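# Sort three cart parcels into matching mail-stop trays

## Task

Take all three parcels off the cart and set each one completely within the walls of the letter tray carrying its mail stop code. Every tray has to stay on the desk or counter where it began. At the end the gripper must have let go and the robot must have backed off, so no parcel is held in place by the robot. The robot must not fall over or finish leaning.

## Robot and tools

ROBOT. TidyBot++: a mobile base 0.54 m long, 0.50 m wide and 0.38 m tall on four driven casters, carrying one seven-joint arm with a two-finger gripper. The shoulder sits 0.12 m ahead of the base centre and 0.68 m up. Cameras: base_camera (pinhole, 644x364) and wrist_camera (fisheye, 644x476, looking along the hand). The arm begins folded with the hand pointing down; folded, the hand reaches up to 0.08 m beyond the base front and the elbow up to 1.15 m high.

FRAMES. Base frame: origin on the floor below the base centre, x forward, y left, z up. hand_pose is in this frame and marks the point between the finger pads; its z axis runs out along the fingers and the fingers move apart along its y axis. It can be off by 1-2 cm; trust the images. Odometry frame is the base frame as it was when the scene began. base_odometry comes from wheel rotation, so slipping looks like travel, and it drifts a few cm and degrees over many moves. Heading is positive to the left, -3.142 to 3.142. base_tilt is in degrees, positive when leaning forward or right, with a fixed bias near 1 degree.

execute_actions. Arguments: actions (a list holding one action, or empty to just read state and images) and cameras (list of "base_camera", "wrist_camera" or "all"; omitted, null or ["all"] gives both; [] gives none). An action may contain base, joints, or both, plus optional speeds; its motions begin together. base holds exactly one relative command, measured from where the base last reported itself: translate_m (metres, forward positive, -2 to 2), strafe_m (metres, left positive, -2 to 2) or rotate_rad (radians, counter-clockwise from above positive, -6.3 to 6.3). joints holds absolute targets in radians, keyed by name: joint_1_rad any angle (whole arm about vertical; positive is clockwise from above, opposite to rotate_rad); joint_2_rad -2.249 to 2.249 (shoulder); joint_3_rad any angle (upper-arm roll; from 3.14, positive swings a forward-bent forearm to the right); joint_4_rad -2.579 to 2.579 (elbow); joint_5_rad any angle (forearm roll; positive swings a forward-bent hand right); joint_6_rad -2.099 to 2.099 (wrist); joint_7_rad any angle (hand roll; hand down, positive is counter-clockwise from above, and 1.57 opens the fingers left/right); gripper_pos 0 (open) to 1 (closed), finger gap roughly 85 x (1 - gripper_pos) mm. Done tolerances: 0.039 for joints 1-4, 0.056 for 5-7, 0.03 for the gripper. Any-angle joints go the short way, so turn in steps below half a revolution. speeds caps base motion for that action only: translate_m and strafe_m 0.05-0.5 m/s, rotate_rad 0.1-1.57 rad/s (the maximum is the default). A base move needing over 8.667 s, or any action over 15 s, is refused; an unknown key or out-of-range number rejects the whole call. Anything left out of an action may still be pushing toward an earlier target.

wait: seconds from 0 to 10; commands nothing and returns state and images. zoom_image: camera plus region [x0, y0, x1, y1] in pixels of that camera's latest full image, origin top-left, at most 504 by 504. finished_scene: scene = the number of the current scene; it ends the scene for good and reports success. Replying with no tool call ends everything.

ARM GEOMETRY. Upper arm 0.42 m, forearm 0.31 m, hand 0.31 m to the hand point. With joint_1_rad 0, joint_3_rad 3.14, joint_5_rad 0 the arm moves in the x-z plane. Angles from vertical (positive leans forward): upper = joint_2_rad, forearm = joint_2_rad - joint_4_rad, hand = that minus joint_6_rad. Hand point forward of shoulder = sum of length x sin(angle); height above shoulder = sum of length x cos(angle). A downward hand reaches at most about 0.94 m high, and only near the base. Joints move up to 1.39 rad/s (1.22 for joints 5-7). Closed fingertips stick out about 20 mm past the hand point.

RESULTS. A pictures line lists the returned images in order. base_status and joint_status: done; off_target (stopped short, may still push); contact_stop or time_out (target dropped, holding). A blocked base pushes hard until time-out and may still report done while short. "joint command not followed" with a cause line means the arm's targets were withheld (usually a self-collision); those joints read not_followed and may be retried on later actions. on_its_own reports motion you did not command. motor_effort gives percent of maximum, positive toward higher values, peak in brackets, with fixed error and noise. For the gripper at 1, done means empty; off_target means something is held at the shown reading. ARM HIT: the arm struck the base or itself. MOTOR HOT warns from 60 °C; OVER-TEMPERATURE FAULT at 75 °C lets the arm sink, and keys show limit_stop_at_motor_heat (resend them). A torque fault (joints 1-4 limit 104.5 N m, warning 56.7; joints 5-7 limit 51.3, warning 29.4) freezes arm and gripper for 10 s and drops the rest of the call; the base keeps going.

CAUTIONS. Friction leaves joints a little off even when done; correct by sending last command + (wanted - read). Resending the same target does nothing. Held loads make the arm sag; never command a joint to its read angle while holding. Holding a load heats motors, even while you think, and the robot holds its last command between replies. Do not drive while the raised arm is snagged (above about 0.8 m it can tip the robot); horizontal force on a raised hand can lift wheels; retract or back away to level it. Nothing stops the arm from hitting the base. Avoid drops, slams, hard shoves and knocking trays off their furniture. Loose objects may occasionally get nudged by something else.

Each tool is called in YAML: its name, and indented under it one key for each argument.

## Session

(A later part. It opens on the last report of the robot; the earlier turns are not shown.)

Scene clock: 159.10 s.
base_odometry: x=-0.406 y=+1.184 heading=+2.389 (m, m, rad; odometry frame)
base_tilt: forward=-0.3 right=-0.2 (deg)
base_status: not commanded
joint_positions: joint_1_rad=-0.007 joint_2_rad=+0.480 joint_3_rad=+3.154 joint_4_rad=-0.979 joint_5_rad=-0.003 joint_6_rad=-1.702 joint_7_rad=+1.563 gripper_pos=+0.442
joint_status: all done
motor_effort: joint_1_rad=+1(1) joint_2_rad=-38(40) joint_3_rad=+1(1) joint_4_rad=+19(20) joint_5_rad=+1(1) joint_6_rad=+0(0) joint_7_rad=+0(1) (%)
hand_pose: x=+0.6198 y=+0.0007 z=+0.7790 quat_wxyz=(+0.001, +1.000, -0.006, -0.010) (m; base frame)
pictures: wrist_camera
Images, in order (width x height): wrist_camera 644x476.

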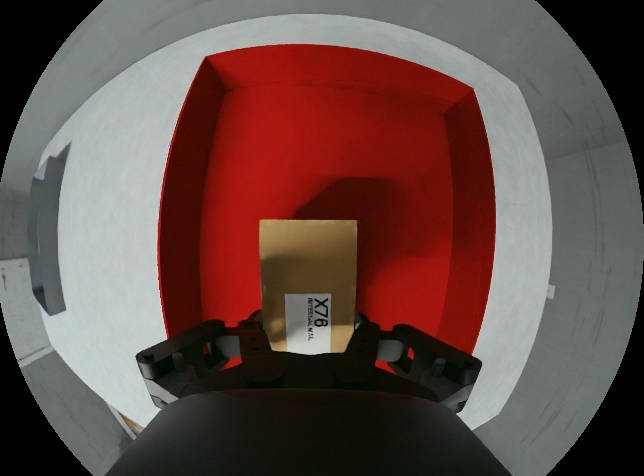

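execute_actions:
  actions:
    - {"joints":{"joint_4_rad":-1.035,"joint_6_rad":-1.59}}
  cameras: ["wrist_camera"]

Scene clock: 163.77 s.
base_odometry: x=-0.406 y=+1.184 heading=+2.389 (m, m, rad; odometry frame)
base_tilt: forward=-0.2 right=-0.2 (deg)
base_status: not commanded
joint_positions: joint_1_rad=-0.007 joint_2_rad=+0.475 joint_3_rad=+3.154 joint_4_rad=-1.030 joint_5_rad=-0.003 joint_6_rad=-1.631 joint_7_rad=+1.563 gripper_pos=+0.442
joint_status: all done
motor_effort: joint_1_rad=+1(1) joint_2_rad=-37(41) joint_3_rad=+0(0) joint_4_rad=+19(21) joint_5_rad=+1(1) joint_6_rad=+1(1) joint_7_rad=+0(0) (%)
hand_pose: x=+0.6271 y=+0.0006 z=+0.7653 quat_wxyz=(+0.001, +1.000, -0.006, +0.003) (m; base frame)
pictures: wrist_camera
Images, in order (width x height): wrist_camera 644x476.

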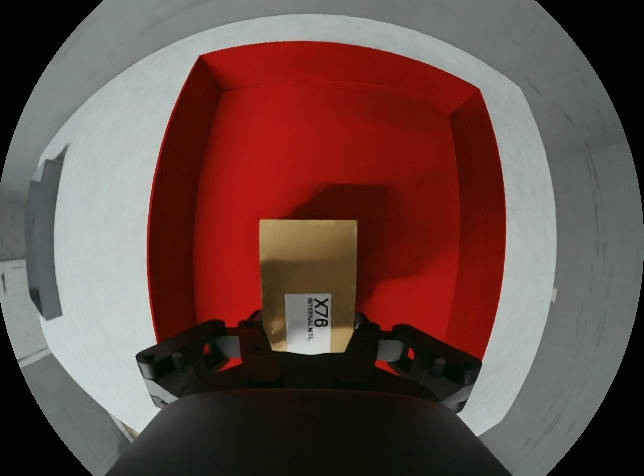

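Not yet touching; a bit further.

execute_actions:
  actions:
    - {"joints":{"joint_4_rad":-1.07,"joint_6_rad":-1.56}}
  cameras: ["wrist_camera"]

Scene clock: 165.73 s.
base_odometry: x=-0.406 y=+1.184 heading=+2.389 (m, m, rad; odometry frame)
base_tilt: forward=-0.2 right=-0.1 (deg)
base_status: not commanded
joint_positions: joint_1_rad=-0.007 joint_2_rad=+0.465 joint_3_rad=+3.154 joint_4_rad=-1.055 joint_5_rad=-0.003 joint_6_rad=-1.605 joint_7_rad=+1.563 gripper_pos=+0.442
joint_status: all done
motor_effort: joint_1_rad=+0(0) joint_2_rad=-36(39) joint_3_rad=-1(0) joint_4_rad=+18(21) joint_5_rad=+1(1) joint_6_rad=+0(1) joint_7_rad=+0(0) (%)
hand_pose: x=+0.6269 y=+0.0006 z=+0.7626 quat_wxyz=(+0.001, +1.000, -0.006, +0.008) (m; base frame)
pictures: wrist_camera
Images, in order (width x height): wrist_camera 644x476.

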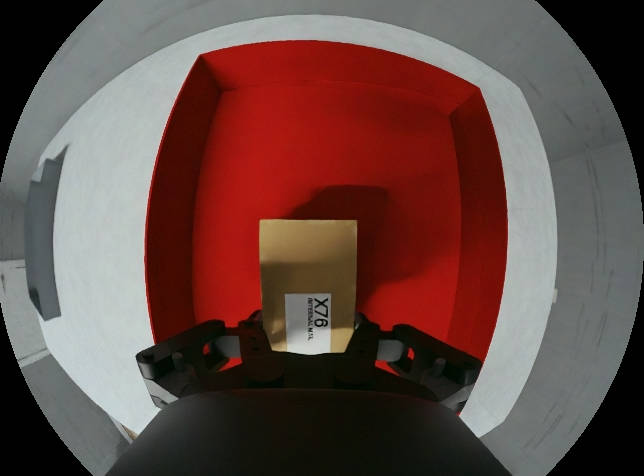

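execute_actions:
  actions:
    - {"joints":{"gripper_pos":0.0}}
  cameras: []

execute_actions:
  actions:
    - {"joints":{"joint_2_rad":0.45,"joint_4_rad":-0.7,"joint_6_rad":-1.95}}
  cameras: ["wrist_camera"]

Scene clock: 168.70 s.
base_odometry: x=-0.406 y=+1.184 heading=+2.389 (m, m, rad; odometry frame)
base_tilt: forward=-0.2 right=-0.1 (deg)
base_status: not commanded
joint_positions: joint_1_rad=-0.007 joint_2_rad=+0.464 joint_3_rad=+3.154 joint_4_rad=-1.058 joint_5_rad=-0.003 joint_6_rad=-1.604 joint_7_rad=+1.563 gripper_pos=+0.000
joint_status: all done
motor_effort: joint_1_rad=+1(0) joint_2_rad=-36(38) joint_3_rad=-1(0) joint_4_rad=+19(19) joint_5_rad=+1(1) joint_6_rad=+0(0) joint_7_rad=+0(1) (%)
hand_pose: x=+0.6263 y=+0.0006 z=+0.7620 quat_wxyz=(+0.001, +1.000, -0.006, +0.008) (m; base frame)
pictures: none
No camera images: the call's "cameras" was empty. Leave "cameras" out to get every camera's image.

Scene clock: 170.20 s.
base_odometry: x=-0.406 y=+1.184 heading=+2.389 (m, m, rad; odometry frame)
base_tilt: forward=-0.2 right=-0.2 (deg)
base_status: not commanded
joint_positions: joint_1_rad=-0.007 joint_2_rad=+0.460 joint_3_rad=+3.154 joint_4_rad=-0.710 joint_5_rad=-0.003 joint_6_rad=-1.908 joint_7_rad=+1.563 gripper_pos=+0.000
joint_status: all done
motor_effort: joint_1_rad=+0(0) joint_2_rad=-36(40) joint_3_rad=+0(0) joint_4_rad=+18(20) joint_5_rad=+1(1) joint_6_rad=+1(0) joint_7_rad=+0(0) (%)
hand_pose: x=+0.6151 y=+0.0011 z=+0.8710 quat_wxyz=(+0.001, +0.999, -0.005, +0.032) (m; base frame)
pictures: wrist_camera
Images, in order (width x height): wrist_camera 644x476.

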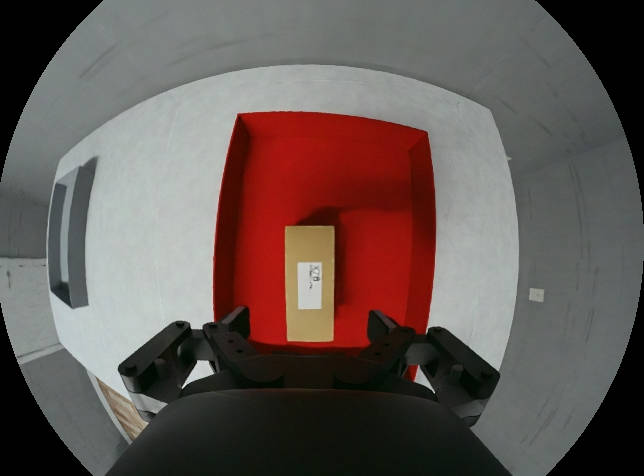

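execute_actions:
  actions:
    - {"base":{"translate_m":-1.78},"joints":{"joint_2_rad":-0.1,"joint_4_rad":-1.05,"joint_6_rad":-1.85}}
  cameras: []

execute_actions:
  actions:
    - {"base":{"rotate_rad":1.776}}
  cameras: []

execute_actions:
  actions:
    - {"base":{"translate_m":1.34}}

Scene clock: 185.30 s.
base_odometry: x=+0.895 y=-0.032 heading=+2.390 (m, m, rad; odometry frame)
base_tilt: forward=-0.3 right=-0.2 (deg)
base_status: done
joint_positions: joint_1_rad=-0.006 joint_2_rad=-0.100 joint_3_rad=+3.154 joint_4_rad=-1.037 joint_5_rad=-0.005 joint_6_rad=-1.894 joint_7_rad=+1.563 gripper_pos=+0.000
joint_status: all done
motor_effort: joint_1_rad=+0(5) joint_2_rad=-13(42) joint_3_rad=+0(2) joint_4_rad=+17(19) joint_5_rad=+1(2) joint_6_rad=+2(3) joint_7_rad=+0(1) (%)
hand_pose: x=+0.4256 y=+0.0003 z=+0.9902 quat_wxyz=(-0.003, +0.988, -0.006, +0.155) (m; base frame)
pictures: none
No camera images: the call's "cameras" was empty. Leave "cameras" out to get every camera's image.

Scene clock: 187.70 s.
base_odometry: x=+0.895 y=-0.032 heading=-2.119 (m, m, rad; odometry frame)
base_tilt: forward=-0.2 right=-0.2 (deg)
base_status: done
joint_positions: joint_1_rad=-0.006 joint_2_rad=-0.100 joint_3_rad=+3.154 joint_4_rad=-1.038 joint_5_rad=-0.005 joint_6_rad=-1.889 joint_7_rad=+1.563 gripper_pos=+0.000
joint_status: not commanded
motor_effort: joint_1_rad=+0(2) joint_2_rad=-12(16) joint_3_rad=-1(3) joint_4_rad=+17(18) joint_5_rad=+1(0) joint_6_rad=+3(3) joint_7_rad=+0(1) (%)
hand_pose: x=+0.4269 y=+0.0003 z=+0.9905 quat_wxyz=(-0.003, +0.988, -0.006, +0.157) (m; base frame)
pictures: none
No camera images: the call's "cameras" was empty. Leave "cameras" out to get every camera's image.

Scene clock: 191.67 s.
base_odometry: x=+0.199 y=-1.177 heading=-2.118 (m, m, rad; odometry frame)
base_tilt: forward=-0.3 right=-0.2 (deg)
base_status: done
joint_positions: joint_1_rad=-0.006 joint_2_rad=-0.099 joint_3_rad=+3.154 joint_4_rad=-1.040 joint_5_rad=-0.005 joint_6_rad=-1.889 joint_7_rad=+1.563 gripper_pos=+0.000
joint_status: not commanded
motor_effort: joint_1_rad=+0(0) joint_2_rad=-12(16) joint_3_rad=+0(1) joint_4_rad=+17(18) joint_5_rad=+1(1) joint_6_rad=+2(4) joint_7_rad=+1(0) (%)
hand_pose: x=+0.4270 y=+0.0003 z=+0.9895 quat_wxyz=(-0.003, +0.988, -0.006, +0.155) (m; base frame)
pictures: base_camera, wrist_camera
Images, in order (width x height): base_camera 644x364, wrist_camera 644x476.

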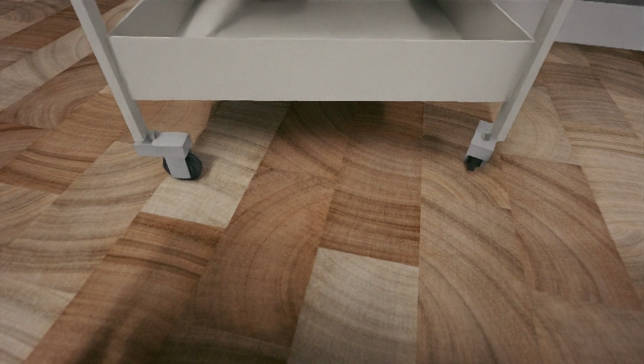

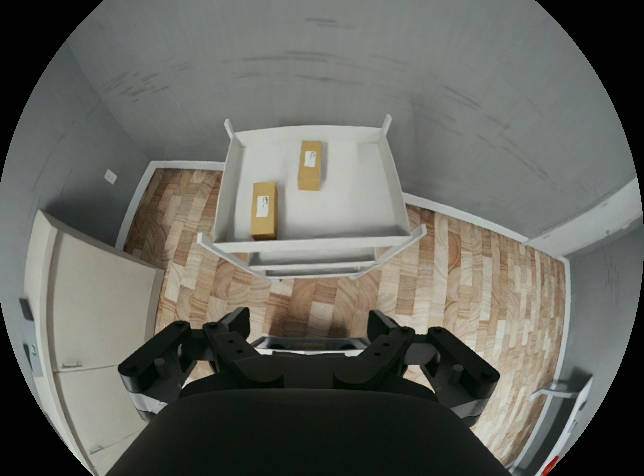

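execute_actions:
  actions:
    - {"base":{"translate_m":0.2},"joints":{"joint_2_rad":-0.005,"joint_4_rad":-1.65,"joint_6_rad":-1.065,"joint_7_rad":1.45}}

Scene clock: 204.40 s.
base_odometry: x=+0.095 y=-1.348 heading=-2.116 (m, m, rad; odometry frame)
base_tilt: forward=-0.2 right=-0.2 (deg)
base_status: done
joint_positions: joint_1_rad=-0.006 joint_2_rad=-0.006 joint_3_rad=+3.154 joint_4_rad=-1.640 joint_5_rad=-0.005 joint_6_rad=-1.107 joint_7_rad=+1.477 gripper_pos=+0.000
joint_status: all done
motor_effort: joint_1_rad=+0(1) joint_2_rad=-20(24) joint_3_rad=+0(0) joint_4_rad=+21(22) joint_5_rad=+1(0) joint_6_rad=+3(3) joint_7_rad=+1(1) (%)
hand_pose: x=+0.5516 y=-0.0003 z=+0.7961 quat_wxyz=(-0.011, +0.979, -0.050, +0.199) (m; base frame)
pictures: base_camera, wrist_camera
Images, in order (width x height): base_camera 644x364, wrist_camera 644x476.

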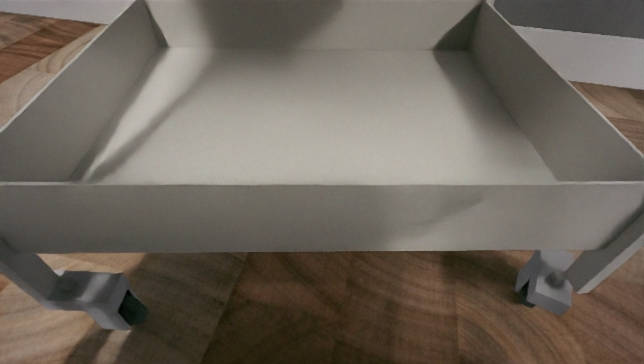

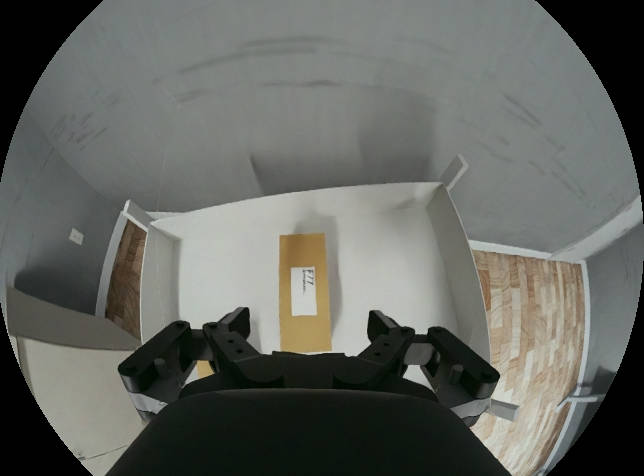

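execute_actions:
  actions:
    - {"base":{"strafe_m":0.008},"joints":{"joint_2_rad":0.146,"joint_4_rad":-1.787,"joint_6_rad":-0.78}}
  cameras: ["wrist_camera"]

Scene clock: 209.13 s.
base_odometry: x=+0.102 y=-1.353 heading=-2.117 (m, m, rad; odometry frame)
base_tilt: forward=-0.2 right=-0.2 (deg)
base_status: done
joint_positions: joint_1_rad=-0.006 joint_2_rad=+0.149 joint_3_rad=+3.154 joint_4_rad=-1.783 joint_5_rad=-0.005 joint_6_rad=-0.821 joint_7_rad=+1.477 gripper_pos=+0.000
joint_status: all done
motor_effort: joint_1_rad=+1(4) joint_2_rad=-25(30) joint_3_rad=+0(3) joint_4_rad=+20(22) joint_5_rad=+1(2) joint_6_rad=+3(4) joint_7_rad=+1(0) (%)
hand_pose: x=+0.5937 y=-0.0007 z=+0.6989 quat_wxyz=(-0.010, +0.980, -0.051, +0.193) (m; base frame)
pictures: wrist_camera
Images, in order (width x height): wrist_camera 644x476.

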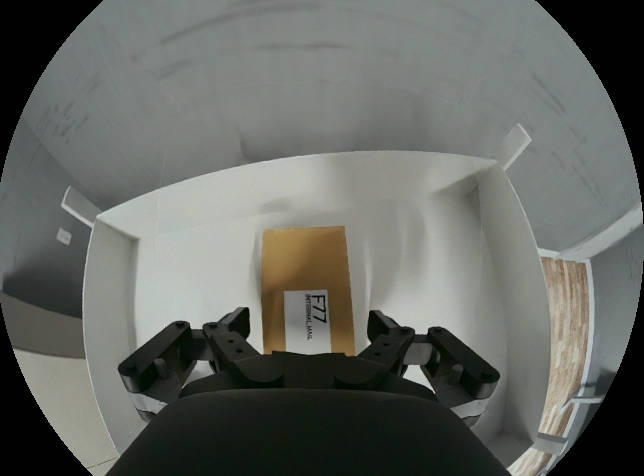

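execute_actions:
  actions:
    - {"joints":{"gripper_pos":1.0,"joint_7_rad":1.53}}
  cameras: ["wrist_camera"]

Scene clock: 211.47 s.
base_odometry: x=+0.102 y=-1.353 heading=-2.117 (m, m, rad; odometry frame)
base_tilt: forward=-0.2 right=-0.2 (deg)
base_status: not commanded
joint_positions: joint_1_rad=-0.006 joint_2_rad=+0.147 joint_3_rad=+3.154 joint_4_rad=-1.783 joint_5_rad=-0.005 joint_6_rad=-0.821 joint_7_rad=+1.508 gripper_pos=+0.438
joint_status: gripper_pos off_target (ended at +0.438, target +1.000); the others done
motor_effort: joint_1_rad=+0(0) joint_2_rad=-25(28) joint_3_rad=+0(1) joint_4_rad=+20(22) joint_5_rad=+0(0) joint_6_rad=+4(3) joint_7_rad=+0(0) (%)
hand_pose: x=+0.5937 y=-0.0007 z=+0.6997 quat_wxyz=(-0.007, +0.980, -0.035, +0.194) (m; base frame)
pictures: wrist_camera
Images, in order (width x height): wrist_camera 644x476.

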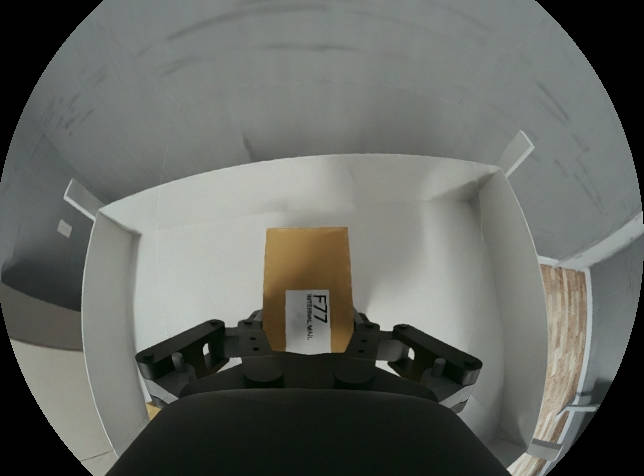

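execute_actions:
  actions:
    - {"base":{"translate_m":-0.39},"joints":{"joint_2_rad":0.13,"joint_4_rad":-0.61,"joint_6_rad":-2.02},"speeds":{"translate_m":0.3}}
  cameras: ["wrist_camera"]

execute_actions:
  actions:
    - {"base":{"rotate_rad":1.35}}
  cameras: []

execute_actions:
  actions:
    - {"base":{"translate_m":0.5}}

Scene clock: 220.67 s.
base_odometry: x=+0.305 y=-1.019 heading=-2.117 (m, m, rad; odometry frame)
base_tilt: forward=-0.2 right=-0.2 (deg)
base_status: done
joint_positions: joint_1_rad=-0.006 joint_2_rad=+0.134 joint_3_rad=+3.154 joint_4_rad=-0.624 joint_5_rad=-0.005 joint_6_rad=-1.981 joint_7_rad=+1.508 gripper_pos=+0.438
joint_status: all done
motor_effort: joint_1_rad=+1(2) joint_2_rad=-22(31) joint_3_rad=+0(1) joint_4_rad=+17(23) joint_5_rad=+1(1) joint_6_rad=+4(4) joint_7_rad=+1(0) (%)
hand_pose: x=+0.5135 y=+0.0007 z=+1.0408 quat_wxyz=(-0.007, +0.979, -0.032, +0.200) (m; base frame)
pictures: wrist_camera
Images, in order (width x height): wrist_camera 644x476.

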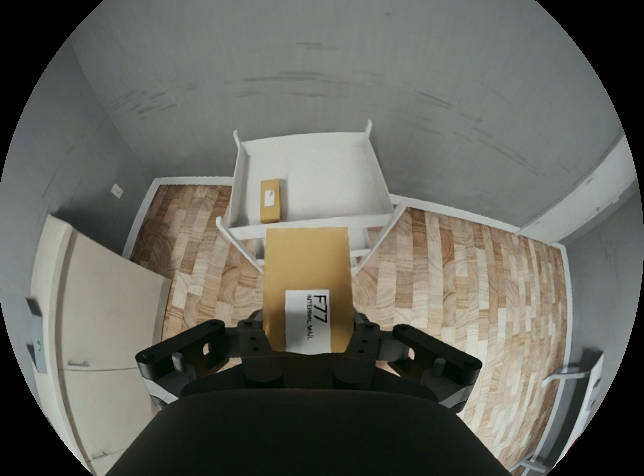

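Scene clock: 222.80 s.
base_odometry: x=+0.305 y=-1.019 heading=-0.768 (m, m, rad; odometry frame)
base_tilt: forward=-0.2 right=-0.2 (deg)
base_status: done
joint_positions: joint_1_rad=-0.005 joint_2_rad=+0.135 joint_3_rad=+3.154 joint_4_rad=-0.624 joint_5_rad=-0.005 joint_6_rad=-1.981 joint_7_rad=+1.508 gripper_pos=+0.438
joint_status: not commanded
motor_effort: joint_1_rad=+0(3) joint_2_rad=-22(26) joint_3_rad=+0(3) joint_4_rad=+17(17) joint_5_rad=+1(1) joint_6_rad=+3(3) joint_7_rad=+0(1) (%)
hand_pose: x=+0.5139 y=+0.0007 z=+1.0404 quat_wxyz=(-0.007, +0.979, -0.032, +0.200) (m; base frame)
pictures: none
No camera images: the call's "cameras" was empty. Leave "cameras" out to get every camera's image.

Scene clock: 225.17 s.
base_odometry: x=+0.665 y=-1.366 heading=-0.767 (m, m, rad; odometry frame)
base_tilt: forward=-0.2 right=-0.2 (deg)
base_status: done
joint_positions: joint_1_rad=-0.005 joint_2_rad=+0.142 joint_3_rad=+3.154 joint_4_rad=-0.623 joint_5_rad=-0.005 joint_6_rad=-1.982 joint_7_rad=+1.508 gripper_pos=+0.438
joint_status: not commanded
motor_effort: joint_1_rad=+0(1) joint_2_rad=-21(27) joint_3_rad=+0(0) joint_4_rad=+17(18) joint_5_rad=+1(1) joint_6_rad=+3(4) joint_7_rad=+1(1) (%)
hand_pose: x=+0.5160 y=+0.0007 z=+1.0379 quat_wxyz=(-0.007, +0.980, -0.032, +0.196) (m; base frame)
pictures: base_camera, wrist_camera
Images, in order (width x height): base_camera 644x364, wrist_camera 644x476.

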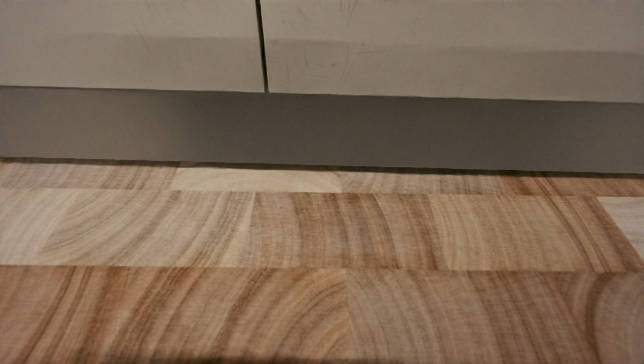

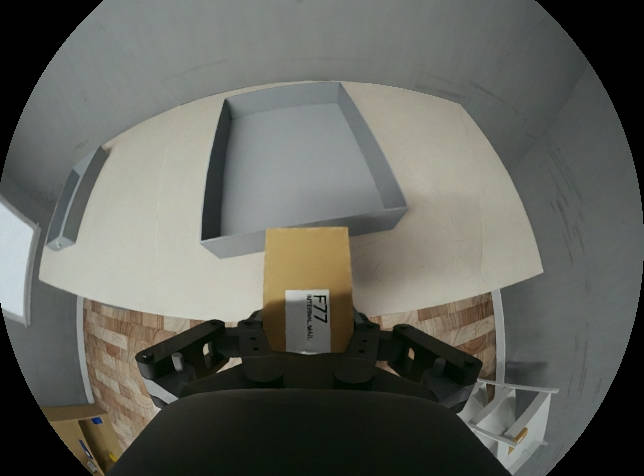

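execute_actions:
  actions:
    - {"base":{"strafe_m":0.02},"joints":{"joint_2_rad":0.12}}
  cameras: []

execute_actions:
  actions:
    - {"base":{"translate_m":0.23},"speeds":{"translate_m":0.2}}

Scene clock: 231.47 s.
base_odometry: x=+0.679 y=-1.352 heading=-0.768 (m, m, rad; odometry frame)
base_tilt: forward=-0.3 right=-0.2 (deg)
base_status: done
joint_positions: joint_1_rad=-0.005 joint_2_rad=+0.138 joint_3_rad=+3.154 joint_4_rad=-0.623 joint_5_rad=-0.005 joint_6_rad=-1.982 joint_7_rad=+1.508 gripper_pos=+0.438
joint_status: all done
motor_effort: joint_1_rad=+0(2) joint_2_rad=-21(23) joint_3_rad=+0(2) joint_4_rad=+17(17) joint_5_rad=+1(0) joint_6_rad=+3(4) joint_7_rad=+0(1) (%)
hand_pose: x=+0.5146 y=+0.0007 z=+1.0395 quat_wxyz=(-0.007, +0.980, -0.032, +0.198) (m; base frame)
pictures: none
No camera images: the call's "cameras" was empty. Leave "cameras" out to get every camera's image.

Scene clock: 233.30 s.
base_odometry: x=+0.845 y=-1.511 heading=-0.767 (m, m, rad; odometry frame)
base_tilt: forward=-0.2 right=-0.2 (deg)
base_status: done
joint_positions: joint_1_rad=-0.005 joint_2_rad=+0.129 joint_3_rad=+3.154 joint_4_rad=-0.622 joint_5_rad=-0.005 joint_6_rad=-1.982 joint_7_rad=+1.508 gripper_pos=+0.438
joint_status: not commanded
motor_effort: joint_1_rad=+0(0) joint_2_rad=-21(26) joint_3_rad=+0(0) joint_4_rad=+17(18) joint_5_rad=+0(1) joint_6_rad=+4(4) joint_7_rad=+0(0) (%)
hand_pose: x=+0.5112 y=+0.0007 z=+1.0433 quat_wxyz=(-0.007, +0.979, -0.032, +0.203) (m; base frame)
pictures: base_camera, wrist_camera
Images, in order (width x height): base_camera 644x364, wrist_camera 644x476.

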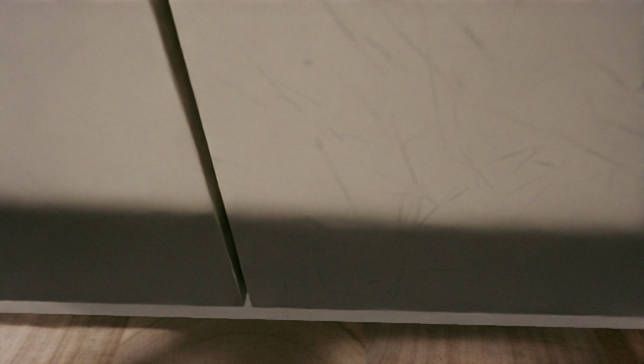

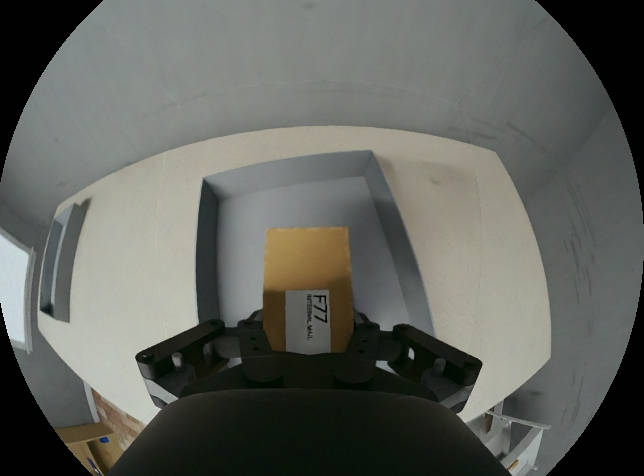

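execute_actions:
  actions:
    - {"joints":{"joint_4_rad":-0.925,"joint_6_rad":-1.66}}
  cameras: ["wrist_camera"]

Scene clock: 237.17 s.
base_odometry: x=+0.845 y=-1.511 heading=-0.767 (m, m, rad; odometry frame)
base_tilt: forward=-0.2 right=-0.2 (deg)
base_status: not commanded
joint_positions: joint_1_rad=-0.005 joint_2_rad=+0.129 joint_3_rad=+3.154 joint_4_rad=-0.920 joint_5_rad=-0.005 joint_6_rad=-1.704 joint_7_rad=+1.508 gripper_pos=+0.438
joint_status: all done
motor_effort: joint_1_rad=+0(1) joint_2_rad=-25(27) joint_3_rad=+0(0) joint_4_rad=+20(20) joint_5_rad=+1(1) joint_6_rad=+3(3) joint_7_rad=+1(1) (%)
hand_pose: x=+0.5636 y=+0.0003 z=+0.9677 quat_wxyz=(-0.007, +0.981, -0.033, +0.193) (m; base frame)
pictures: wrist_camera
Images, in order (width x height): wrist_camera 644x476.

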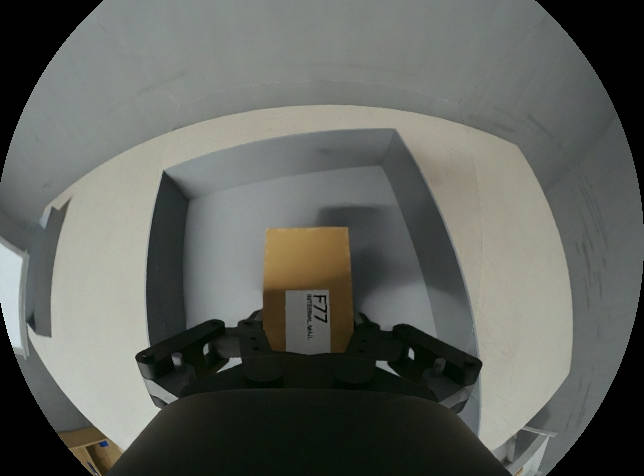

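execute_actions:
  actions:
    - {"joints":{"joint_4_rad":-0.98,"joint_6_rad":-1.605}}
  cameras: ["wrist_camera"]

Scene clock: 239.40 s.
base_odometry: x=+0.845 y=-1.511 heading=-0.767 (m, m, rad; odometry frame)
base_tilt: forward=-0.2 right=-0.2 (deg)
base_status: not commanded
joint_positions: joint_1_rad=-0.005 joint_2_rad=+0.129 joint_3_rad=+3.154 joint_4_rad=-0.977 joint_5_rad=-0.005 joint_6_rad=-1.649 joint_7_rad=+1.508 gripper_pos=+0.438
joint_status: all done
motor_effort: joint_1_rad=+1(0) joint_2_rad=-26(27) joint_3_rad=+0(0) joint_4_rad=+20(21) joint_5_rad=+1(1) joint_6_rad=+3(3) joint_7_rad=+0(1) (%)
hand_pose: x=+0.5715 y=+0.0002 z=+0.9520 quat_wxyz=(-0.007, +0.981, -0.033, +0.192) (m; base frame)
pictures: wrist_camera
Images, in order (width x height): wrist_camera 644x476.

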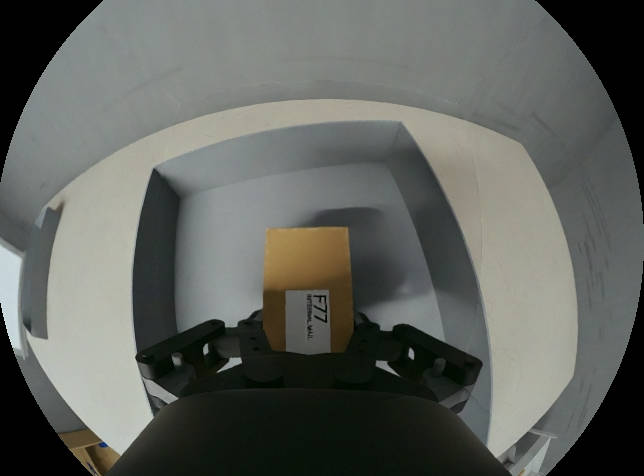

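execute_actions:
  actions:
    - {"joints":{"joint_4_rad":-1.025,"joint_6_rad":-1.56}}
  cameras: ["wrist_camera"]

Scene clock: 241.50 s.
base_odometry: x=+0.845 y=-1.511 heading=-0.767 (m, m, rad; odometry frame)
base_tilt: forward=-0.3 right=-0.3 (deg)
base_status: not commanded
joint_positions: joint_1_rad=-0.005 joint_2_rad=+0.119 joint_3_rad=+3.154 joint_4_rad=-1.003 joint_5_rad=-0.005 joint_6_rad=-1.604 joint_7_rad=+1.508 gripper_pos=+0.438
joint_status: all done
motor_effort: joint_1_rad=+1(2) joint_2_rad=-21(25) joint_3_rad=+0(0) joint_4_rad=+17(21) joint_5_rad=+1(0) joint_6_rad=+3(4) joint_7_rad=+0(1) (%)
hand_pose: x=+0.5779 y=+0.0001 z=+0.9510 quat_wxyz=(-0.008, +0.978, -0.033, +0.206) (m; base frame)
pictures: wrist_camera
Images, in order (width x height): wrist_camera 644x476.

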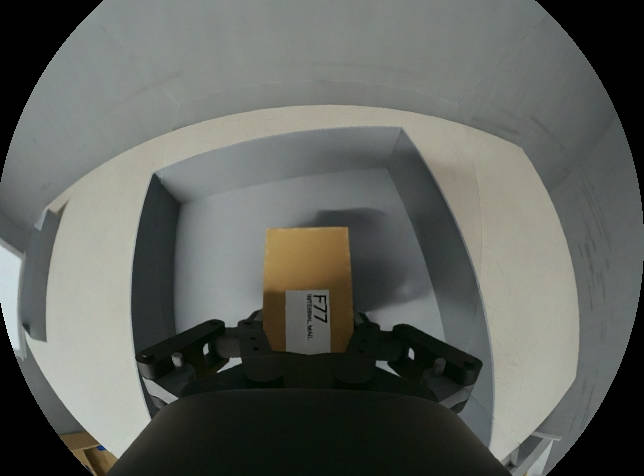

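Contact. Release and lift.

execute_actions:
  actions:
    - {"joints":{"gripper_pos":0.0,"joint_4_rad":-1.0}}
  cameras: []

execute_actions:
  actions:
    - {"joints":{"joint_2_rad":0.1,"joint_4_rad":-0.61,"joint_6_rad":-2.02,"joint_7_rad":1.59}}
  cameras: ["wrist_camera"]

Scene clock: 244.87 s.
base_odometry: x=+0.845 y=-1.511 heading=-0.767 (m, m, rad; odometry frame)
base_tilt: forward=-0.2 right=-0.2 (deg)
base_status: not commanded
joint_positions: joint_1_rad=-0.005 joint_2_rad=+0.120 joint_3_rad=+3.154 joint_4_rad=-1.001 joint_5_rad=-0.005 joint_6_rad=-1.604 joint_7_rad=+1.508 gripper_pos=+0.000
joint_status: all done
motor_effort: joint_1_rad=+0(0) joint_2_rad=-24(25) joint_3_rad=+0(0) joint_4_rad=+19(21) joint_5_rad=+1(0) joint_6_rad=+3(4) joint_7_rad=+0(0) (%)
hand_pose: x=+0.5786 y=+0.0001 z=+0.9513 quat_wxyz=(-0.008, +0.978, -0.033, +0.206) (m; base frame)
pictures: none
No camera images: the call's "cameras" was empty. Leave "cameras" out to get every camera's image.

Scene clock: 246.40 s.
base_odometry: x=+0.845 y=-1.511 heading=-0.767 (m, m, rad; odometry frame)
base_tilt: forward=-0.3 right=-0.3 (deg)
base_status: not commanded
joint_positions: joint_1_rad=-0.005 joint_2_rad=+0.110 joint_3_rad=+3.154 joint_4_rad=-0.619 joint_5_rad=-0.005 joint_6_rad=-1.979 joint_7_rad=+1.563 gripper_pos=+0.000
joint_status: all done
motor_effort: joint_1_rad=+0(0) joint_2_rad=-20(27) joint_3_rad=+0(1) joint_4_rad=+16(21) joint_5_rad=+1(0) joint_6_rad=+3(4) joint_7_rad=+0(1) (%)
hand_pose: x=+0.5057 y=+0.0006 z=+1.0519 quat_wxyz=(-0.001, +0.977, -0.005, +0.215) (m; base frame)
pictures: wrist_camera
Images, in order (width x height): wrist_camera 644x476.

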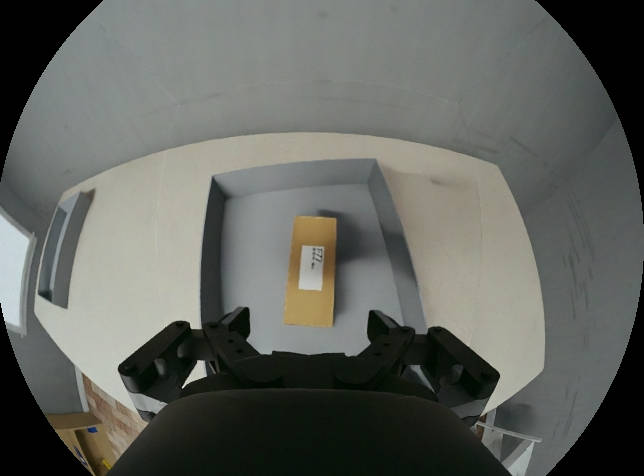

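execute_actions:
  actions:
    - {"base":{"translate_m":-0.624}}
  cameras: []

execute_actions:
  actions:
    - {"base":{"rotate_rad":-1.35},"joints":{"joint_2_rad":0.14,"joint_4_rad":-1.33,"joint_6_rad":-1.64}}
  cameras: []

execute_actions:
  actions:
    - {"base":{"translate_m":0.368}}

Scene clock: 255.63 s.
base_odometry: x=+0.396 y=-1.078 heading=-0.767 (m, m, rad; odometry frame)
base_tilt: forward=-0.2 right=-0.3 (deg)
base_status: done
joint_positions: joint_1_rad=-0.005 joint_2_rad=+0.097 joint_3_rad=+3.154 joint_4_rad=-0.618 joint_5_rad=-0.006 joint_6_rad=-1.979 joint_7_rad=+1.563 gripper_pos=+0.000
joint_status: not commanded
motor_effort: joint_1_rad=+0(4) joint_2_rad=-18(27) joint_3_rad=+0(3) joint_4_rad=+16(17) joint_5_rad=+1(1) joint_6_rad=+4(4) joint_7_rad=+1(1) (%)
hand_pose: x=+0.5006 y=+0.0007 z=+1.0573 quat_wxyz=(-0.002, +0.975, -0.005, +0.222) (m; base frame)
pictures: none
No camera images: the call's "cameras" was empty. Leave "cameras" out to get every camera's image.

Scene clock: 257.77 s.
base_odometry: x=+0.396 y=-1.078 heading=-2.116 (m, m, rad; odometry frame)
base_tilt: forward=-0.2 right=-0.2 (deg)
base_status: done
joint_positions: joint_1_rad=-0.003 joint_2_rad=+0.139 joint_3_rad=+3.155 joint_4_rad=-1.320 joint_5_rad=-0.006 joint_6_rad=-1.683 joint_7_rad=+1.563 gripper_pos=+0.000
joint_status: all done
motor_effort: joint_1_rad=+1(4) joint_2_rad=-24(28) joint_3_rad=+0(3) joint_4_rad=+19(20) joint_5_rad=+1(2) joint_6_rad=+0(4) joint_7_rad=+1(0) (%)
hand_pose: x=+0.4896 y=-0.0005 z=+0.8225 quat_wxyz=(-0.002, +1.000, -0.009, +0.000) (m; base frame)
pictures: none
No camera images: the call's "cameras" was empty. Leave "cameras" out to get every camera's image.

Scene clock: 259.83 s.
base_odometry: x=+0.204 y=-1.392 heading=-2.117 (m, m, rad; odometry frame)
base_tilt: forward=-0.3 right=-0.2 (deg)
base_status: done
joint_positions: joint_1_rad=-0.003 joint_2_rad=+0.143 joint_3_rad=+3.155 joint_4_rad=-1.321 joint_5_rad=-0.006 joint_6_rad=-1.680 joint_7_rad=+1.563 gripper_pos=+0.000
joint_status: not commanded
motor_effort: joint_1_rad=+0(1) joint_2_rad=-25(28) joint_3_rad=+0(1) joint_4_rad=+19(20) joint_5_rad=+1(0) joint_6_rad=+0(1) joint_7_rad=+0(0) (%)
hand_pose: x=+0.4910 y=-0.0005 z=+0.8203 quat_wxyz=(-0.002, +1.000, -0.009, -0.001) (m; base frame)
pictures: base_camera, wrist_camera
Images, in order (width x height): base_camera 644x364, wrist_camera 644x476.

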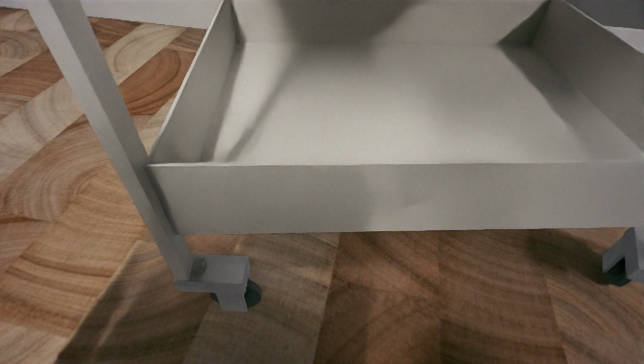

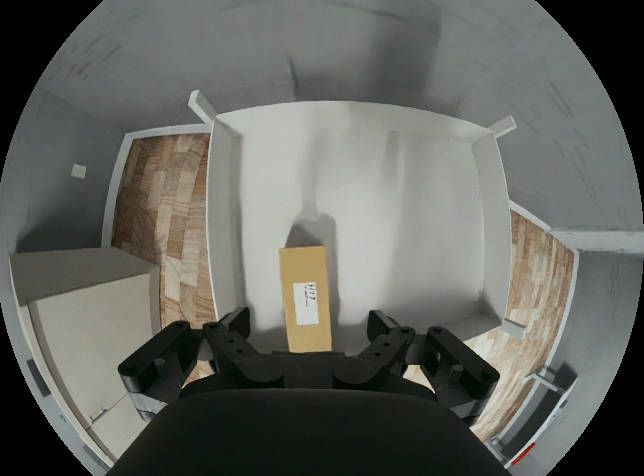

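execute_actions:
  actions:
    - {"base":{"strafe_m":0.008},"joints":{"joint_4_rad":-1.715,"joint_6_rad":-1.247,"joint_7_rad":1.655}}
  cameras: ["wrist_camera"]

Scene clock: 264.23 s.
base_odometry: x=+0.211 y=-1.396 heading=-2.117 (m, m, rad; odometry frame)
base_tilt: forward=-0.3 right=-0.2 (deg)
base_status: done
joint_positions: joint_1_rad=-0.002 joint_2_rad=+0.143 joint_3_rad=+3.155 joint_4_rad=-1.705 joint_5_rad=-0.006 joint_6_rad=-1.290 joint_7_rad=+1.628 gripper_pos=+0.000
joint_status: all done
motor_effort: joint_1_rad=+0(2) joint_2_rad=-23(25) joint_3_rad=+0(3) joint_4_rad=+19(20) joint_5_rad=+1(0) joint_6_rad=+0(1) joint_7_rad=+1(0) (%)
hand_pose: x=+0.4827 y=-0.0007 z=+0.7008 quat_wxyz=(-0.002, +1.000, +0.022, +0.002) (m; base frame)
pictures: wrist_camera
Images, in order (width x height): wrist_camera 644x476.

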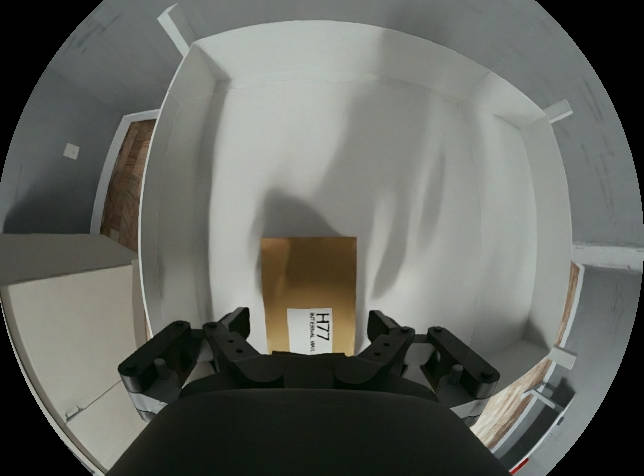

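execute_actions:
  actions:
    - {"joints":{"gripper_pos":1.0}}
  cameras: []

execute_actions:
  actions:
    - {"joints":{"joint_4_rad":-1.35,"joint_6_rad":-1.66}}
  cameras: ["wrist_camera"]

execute_actions:
  actions:
    - {"base":{"translate_m":-0.78},"joints":{"joint_2_rad":-0.1,"joint_4_rad":-1.2,"joint_6_rad":-1.7,"joint_7_rad":1.54}}
  cameras: []

execute_actions:
  actions:
    - {"base":{"rotate_rad":-1.777}}
  cameras: []

execute_actions:
  actions:
    - {"base":{"translate_m":1.85}}

Scene clock: 271.73 s.
base_odometry: x=+0.211 y=-1.396 heading=-2.117 (m, m, rad; odometry frame)
base_tilt: forward=-0.3 right=-0.2 (deg)
base_status: not commanded
joint_positions: joint_1_rad=-0.002 joint_2_rad=+0.140 joint_3_rad=+3.155 joint_4_rad=-1.707 joint_5_rad=-0.006 joint_6_rad=-1.289 joint_7_rad=+1.629 gripper_pos=+0.442
joint_status: gripper_pos off_target (ended at +0.442, target +1.000)
motor_effort: joint_1_rad=+0(0) joint_2_rad=-22(26) joint_3_rad=+0(1) joint_4_rad=+18(19) joint_5_rad=+1(0) joint_6_rad=+0(1) joint_7_rad=+1(0) (%)
hand_pose: x=+0.4820 y=-0.0007 z=+0.7015 quat_wxyz=(-0.002, +1.000, +0.022, +0.003) (m; base frame)
pictures: none
No camera images: the call's "cameras" was empty. Leave "cameras" out to get every camera's image.

Scene clock: 273.23 s.
base_odometry: x=+0.211 y=-1.396 heading=-2.117 (m, m, rad; odometry frame)
base_tilt: forward=-0.3 right=-0.2 (deg)
base_status: not commanded
joint_positions: joint_1_rad=-0.002 joint_2_rad=+0.140 joint_3_rad=+3.155 joint_4_rad=-1.364 joint_5_rad=-0.006 joint_6_rad=-1.618 joint_7_rad=+1.629 gripper_pos=+0.442
joint_status: all done
motor_effort: joint_1_rad=+1(1) joint_2_rad=-26(26) joint_3_rad=+0(0) joint_4_rad=+20(20) joint_5_rad=+1(1) joint_6_rad=+1(0) joint_7_rad=+0(0) (%)
hand_pose: x=+0.4975 y=-0.0006 z=+0.8083 quat_wxyz=(-0.002, +1.000, +0.024, +0.010) (m; base frame)
pictures: wrist_camera
Images, in order (width x height): wrist_camera 644x476.

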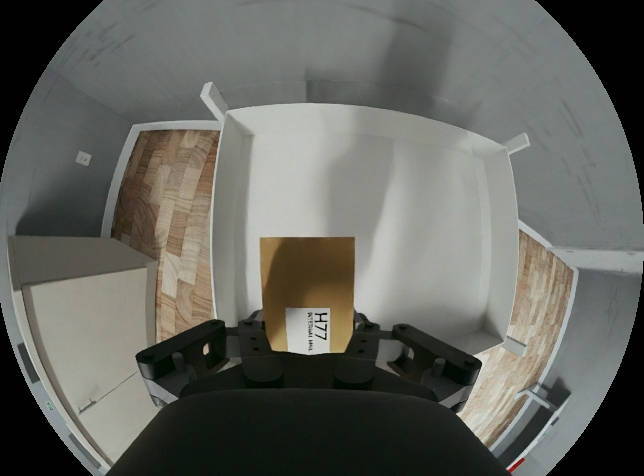

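Scene clock: 276.07 s.
base_odometry: x=+0.617 y=-0.730 heading=-2.118 (m, m, rad; odometry frame)
base_tilt: forward=-0.2 right=-0.2 (deg)
base_status: done
joint_positions: joint_1_rad=-0.002 joint_2_rad=-0.096 joint_3_rad=+3.155 joint_4_rad=-1.209 joint_5_rad=-0.007 joint_6_rad=-1.663 joint_7_rad=+1.566 gripper_pos=+0.442
joint_status: all done
motor_effort: joint_1_rad=+1(2) joint_2_rad=-15(31) joint_3_rad=+0(1) joint_4_rad=+21(22) joint_5_rad=+1(0) joint_6_rad=+3(4) joint_7_rad=+1(1) (%)
hand_pose: x=+0.4721 y=-0.0009 z=+0.9487 quat_wxyz=(-0.003, +0.983, -0.007, +0.182) (m; base frame)
pictures: none
No camera images: the call's "cameras" was empty. Leave "cameras" out to get every camera's image.

Scene clock: 278.47 s.
base_odometry: x=+0.617 y=-0.730 heading=+2.390 (m, m, rad; odometry frame)
base_tilt: forward=-0.2 right=-0.2 (deg)
base_status: done
joint_positions: joint_1_rad=-0.002 joint_2_rad=-0.096 joint_3_rad=+3.155 joint_4_rad=-1.209 joint_5_rad=-0.007 joint_6_rad=-1.663 joint_7_rad=+1.566 gripper_pos=+0.442
joint_status: not commanded
motor_effort: joint_1_rad=+1(3) joint_2_rad=-16(19) joint_3_rad=+0(4) joint_4_rad=+21(21) joint_5_rad=+1(2) joint_6_rad=+4(4) joint_7_rad=+1(0) (%)
hand_pose: x=+0.4721 y=-0.0009 z=+0.9487 quat_wxyz=(-0.003, +0.983, -0.007, +0.182) (m; base frame)
pictures: none
No camera images: the call's "cameras" was empty. Leave "cameras" out to get every camera's image.

Scene clock: 283.53 s.
base_odometry: x=-0.733 y=+0.536 heading=+2.389 (m, m, rad; odometry frame)
base_tilt: forward=-0.2 right=-0.2 (deg)
base_status: done
joint_positions: joint_1_rad=-0.002 joint_2_rad=-0.095 joint_3_rad=+3.155 joint_4_rad=-1.209 joint_5_rad=-0.007 joint_6_rad=-1.665 joint_7_rad=+1.566 gripper_pos=+0.442
joint_status: not commanded
motor_effort: joint_1_rad=+1(1) joint_2_rad=-17(20) joint_3_rad=+0(1) joint_4_rad=+21(22) joint_5_rad=+0(0) joint_6_rad=+3(4) joint_7_rad=+0(0) (%)
hand_pose: x=+0.4719 y=-0.0009 z=+0.9483 quat_wxyz=(-0.003, +0.984, -0.007, +0.180) (m; base frame)
pictures: base_camera, wrist_camera
Images, in order (width x height): base_camera 644x364, wrist_camera 644x476.

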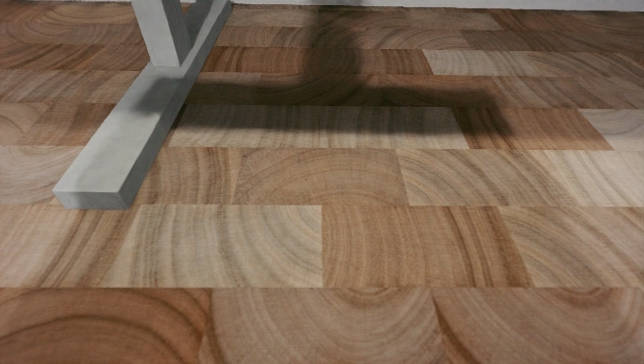

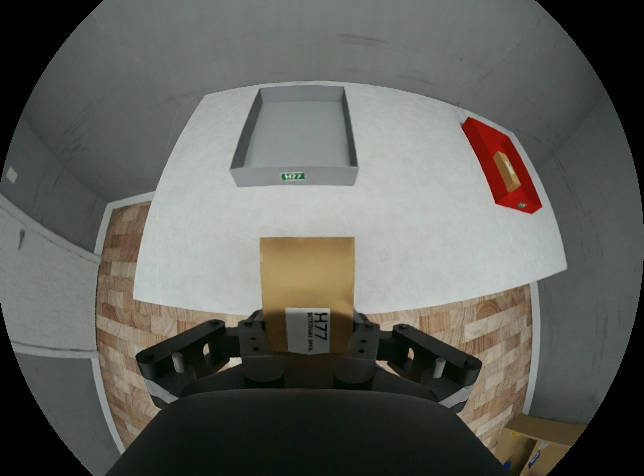

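execute_actions:
  actions:
    - {"base":{"translate_m":0.23},"joints":{"joint_1_rad":-0.09,"joint_2_rad":0.54,"joint_4_rad":-0.57,"joint_6_rad":-2.03,"joint_7_rad":1.46}}

Scene clock: 288.63 s.
base_odometry: x=-0.900 y=+0.694 heading=+2.388 (m, m, rad; odometry frame)
base_tilt: forward=-0.2 right=-0.2 (deg)
base_status: done
joint_positions: joint_1_rad=-0.065 joint_2_rad=+0.546 joint_3_rad=+3.155 joint_4_rad=-0.587 joint_5_rad=-0.007 joint_6_rad=-1.986 joint_7_rad=+1.487 gripper_pos=+0.442
joint_status: all done
motor_effort: joint_1_rad=+0(0) joint_2_rad=-39(45) joint_3_rad=+0(1) joint_4_rad=+18(20) joint_5_rad=+1(0) joint_6_rad=+0(5) joint_7_rad=+1(2) (%)
hand_pose: x=+0.6283 y=+0.0319 z=+0.8631 quat_wxyz=(+0.000, +1.000, -0.014, +0.011) (m; base frame)
pictures: base_camera, wrist_camera
Images, in order (width x height): base_camera 644x364, wrist_camera 644x476.

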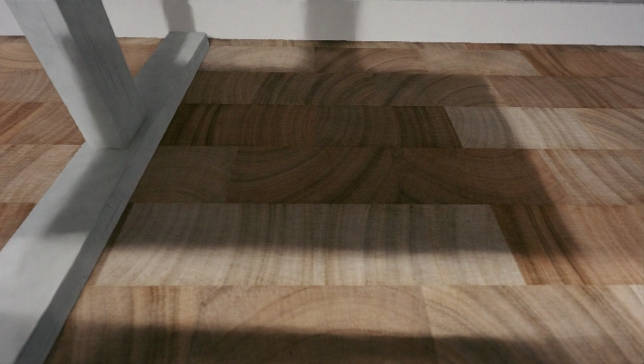

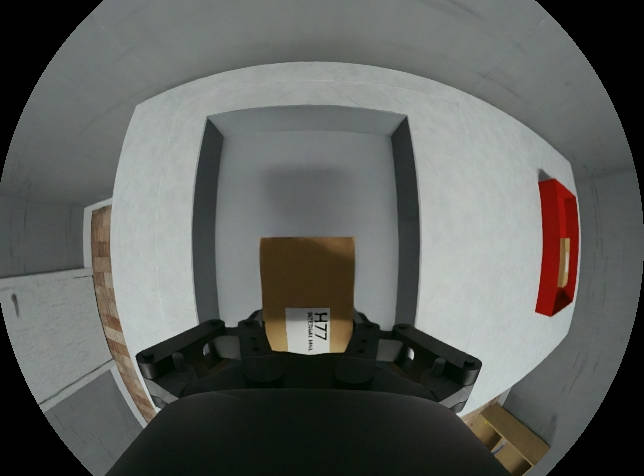

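execute_actions:
  actions:
    - {"joints":{"joint_4_rad":-0.905,"joint_6_rad":-1.65}}
  cameras: []

execute_actions:
  actions:
    - {"joints":{"joint_4_rad":-0.94,"joint_6_rad":-1.63}}
  cameras: ["wrist_camera"]

Scene clock: 295.40 s.
base_odometry: x=-0.900 y=+0.694 heading=+2.388 (m, m, rad; odometry frame)
base_tilt: forward=-0.2 right=-0.2 (deg)
base_status: not commanded
joint_positions: joint_1_rad=-0.065 joint_2_rad=+0.547 joint_3_rad=+3.155 joint_4_rad=-0.899 joint_5_rad=-0.007 joint_6_rad=-1.692 joint_7_rad=+1.487 gripper_pos=+0.442
joint_status: all done
motor_effort: joint_1_rad=+1(0) joint_2_rad=-40(43) joint_3_rad=+0(1) joint_4_rad=+20(20) joint_5_rad=+1(1) joint_6_rad=+0(1) joint_7_rad=+1(1) (%)
hand_pose: x=+0.6501 y=+0.0325 z=+0.7689 quat_wxyz=(+0.000, +1.000, -0.015, +0.002) (m; base frame)
pictures: none
No camera images: the call's "cameras" was empty. Leave "cameras" out to get every camera's image.

Scene clock: 296.07 s.
base_odometry: x=-0.900 y=+0.694 heading=+2.388 (m, m, rad; odometry frame)
base_tilt: forward=-0.2 right=-0.2 (deg)
base_status: not commanded
joint_positions: joint_1_rad=-0.065 joint_2_rad=+0.541 joint_3_rad=+3.155 joint_4_rad=-0.923 joint_5_rad=-0.007 joint_6_rad=-1.673 joint_7_rad=+1.487 gripper_pos=+0.442
joint_status: all done
motor_effort: joint_1_rad=-1(1) joint_2_rad=-38(41) joint_3_rad=+0(0) joint_4_rad=+18(20) joint_5_rad=+1(1) joint_6_rad=+0(2) joint_7_rad=+1(1) (%)
hand_pose: x=+0.6489 y=+0.0324 z=+0.7646 quat_wxyz=(+0.000, +1.000, -0.015, +0.002) (m; base frame)
pictures: wrist_camera
Images, in order (width x height): wrist_camera 644x476.

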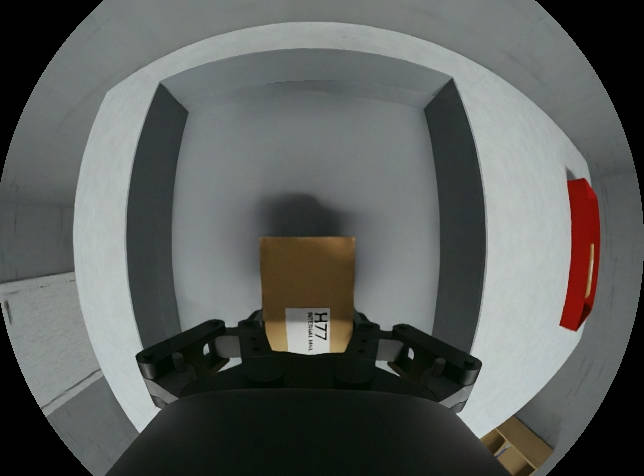

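execute_actions:
  actions:
    - {"joints":{"gripper_pos":0.0,"joint_4_rad":-0.92}}
  cameras: []

execute_actions:
  actions:
    - {"joints":{"joint_2_rad":0.45,"joint_4_rad":-0.7,"joint_6_rad":-1.95}}
  cameras: []

execute_actions:
  actions:
    - {"base":{"translate_m":-0.5},"joints":{"joint_2_rad":-0.2,"joint_4_rad":-1.2,"joint_6_rad":-1.4}}
  cameras: ["wrist_camera"]

Scene clock: 299.53 s.
base_odometry: x=-0.900 y=+0.694 heading=+2.388 (m, m, rad; odometry frame)
base_tilt: forward=-0.2 right=-0.2 (deg)
base_status: not commanded
joint_positions: joint_1_rad=-0.065 joint_2_rad=+0.541 joint_3_rad=+3.155 joint_4_rad=-0.922 joint_5_rad=-0.007 joint_6_rad=-1.673 joint_7_rad=+1.487 gripper_pos=+0.000
joint_status: all done
motor_effort: joint_1_rad=+0(1) joint_2_rad=-39(41) joint_3_rad=+0(1) joint_4_rad=+19(21) joint_5_rad=+1(1) joint_6_rad=+0(0) joint_7_rad=+1(0) (%)
hand_pose: x=+0.6493 y=+0.0324 z=+0.7648 quat_wxyz=(+0.000, +1.000, -0.015, +0.003) (m; base frame)
pictures: none
No camera images: the call's "cameras" was empty. Leave "cameras" out to get every camera's image.

Scene clock: 300.80 s.
base_odometry: x=-0.900 y=+0.694 heading=+2.388 (m, m, rad; odometry frame)
base_tilt: forward=-0.2 right=-0.2 (deg)
base_status: not commanded
joint_positions: joint_1_rad=-0.065 joint_2_rad=+0.448 joint_3_rad=+3.155 joint_4_rad=-0.705 joint_5_rad=-0.007 joint_6_rad=-1.911 joint_7_rad=+1.487 gripper_pos=+0.000
joint_status: all done
motor_effort: joint_1_rad=+0(0) joint_2_rad=-35(42) joint_3_rad=-1(1) joint_4_rad=+18(20) joint_5_rad=+1(1) joint_6_rad=+1(2) joint_7_rad=+0(1) (%)
hand_pose: x=+0.6119 y=+0.0306 z=+0.8782 quat_wxyz=(-0.003, +0.999, -0.014, +0.039) (m; base frame)
pictures: none
No camera images: the call's "cameras" was empty. Leave "cameras" out to get every camera's image.

Scene clock: 303.30 s.
base_odometry: x=-0.536 y=+0.351 heading=+2.387 (m, m, rad; odometry frame)
base_tilt: forward=-0.2 right=-0.2 (deg)
base_status: done
joint_positions: joint_1_rad=-0.070 joint_2_rad=-0.211 joint_3_rad=+3.155 joint_4_rad=-1.186 joint_5_rad=-0.007 joint_6_rad=-1.444 joint_7_rad=+1.487 gripper_pos=+0.000
joint_status: all done
motor_effort: joint_1_rad=+0(4) joint_2_rad=-12(42) joint_3_rad=+0(2) joint_4_rad=+20(21) joint_5_rad=+1(2) joint_6_rad=+5(6) joint_7_rad=+1(1) (%)
hand_pose: x=+0.4963 y=+0.0238 z=+1.0359 quat_wxyz=(-0.029, +0.935, -0.012, +0.352) (m; base frame)
pictures: wrist_camera
Images, in order (width x height): wrist_camera 644x476.

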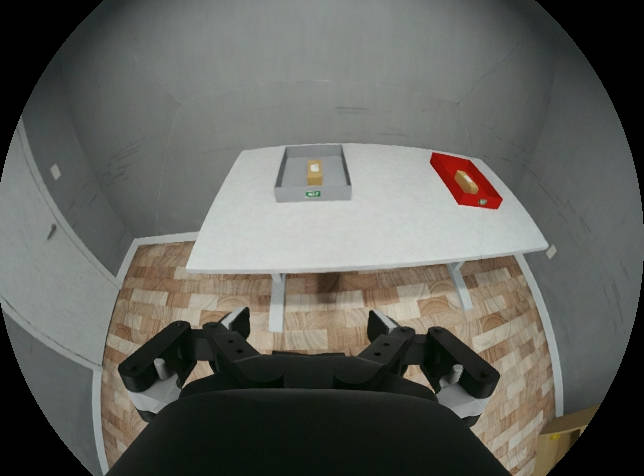

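finished_scene:
  scene: 1

The scene is finished: the task was done.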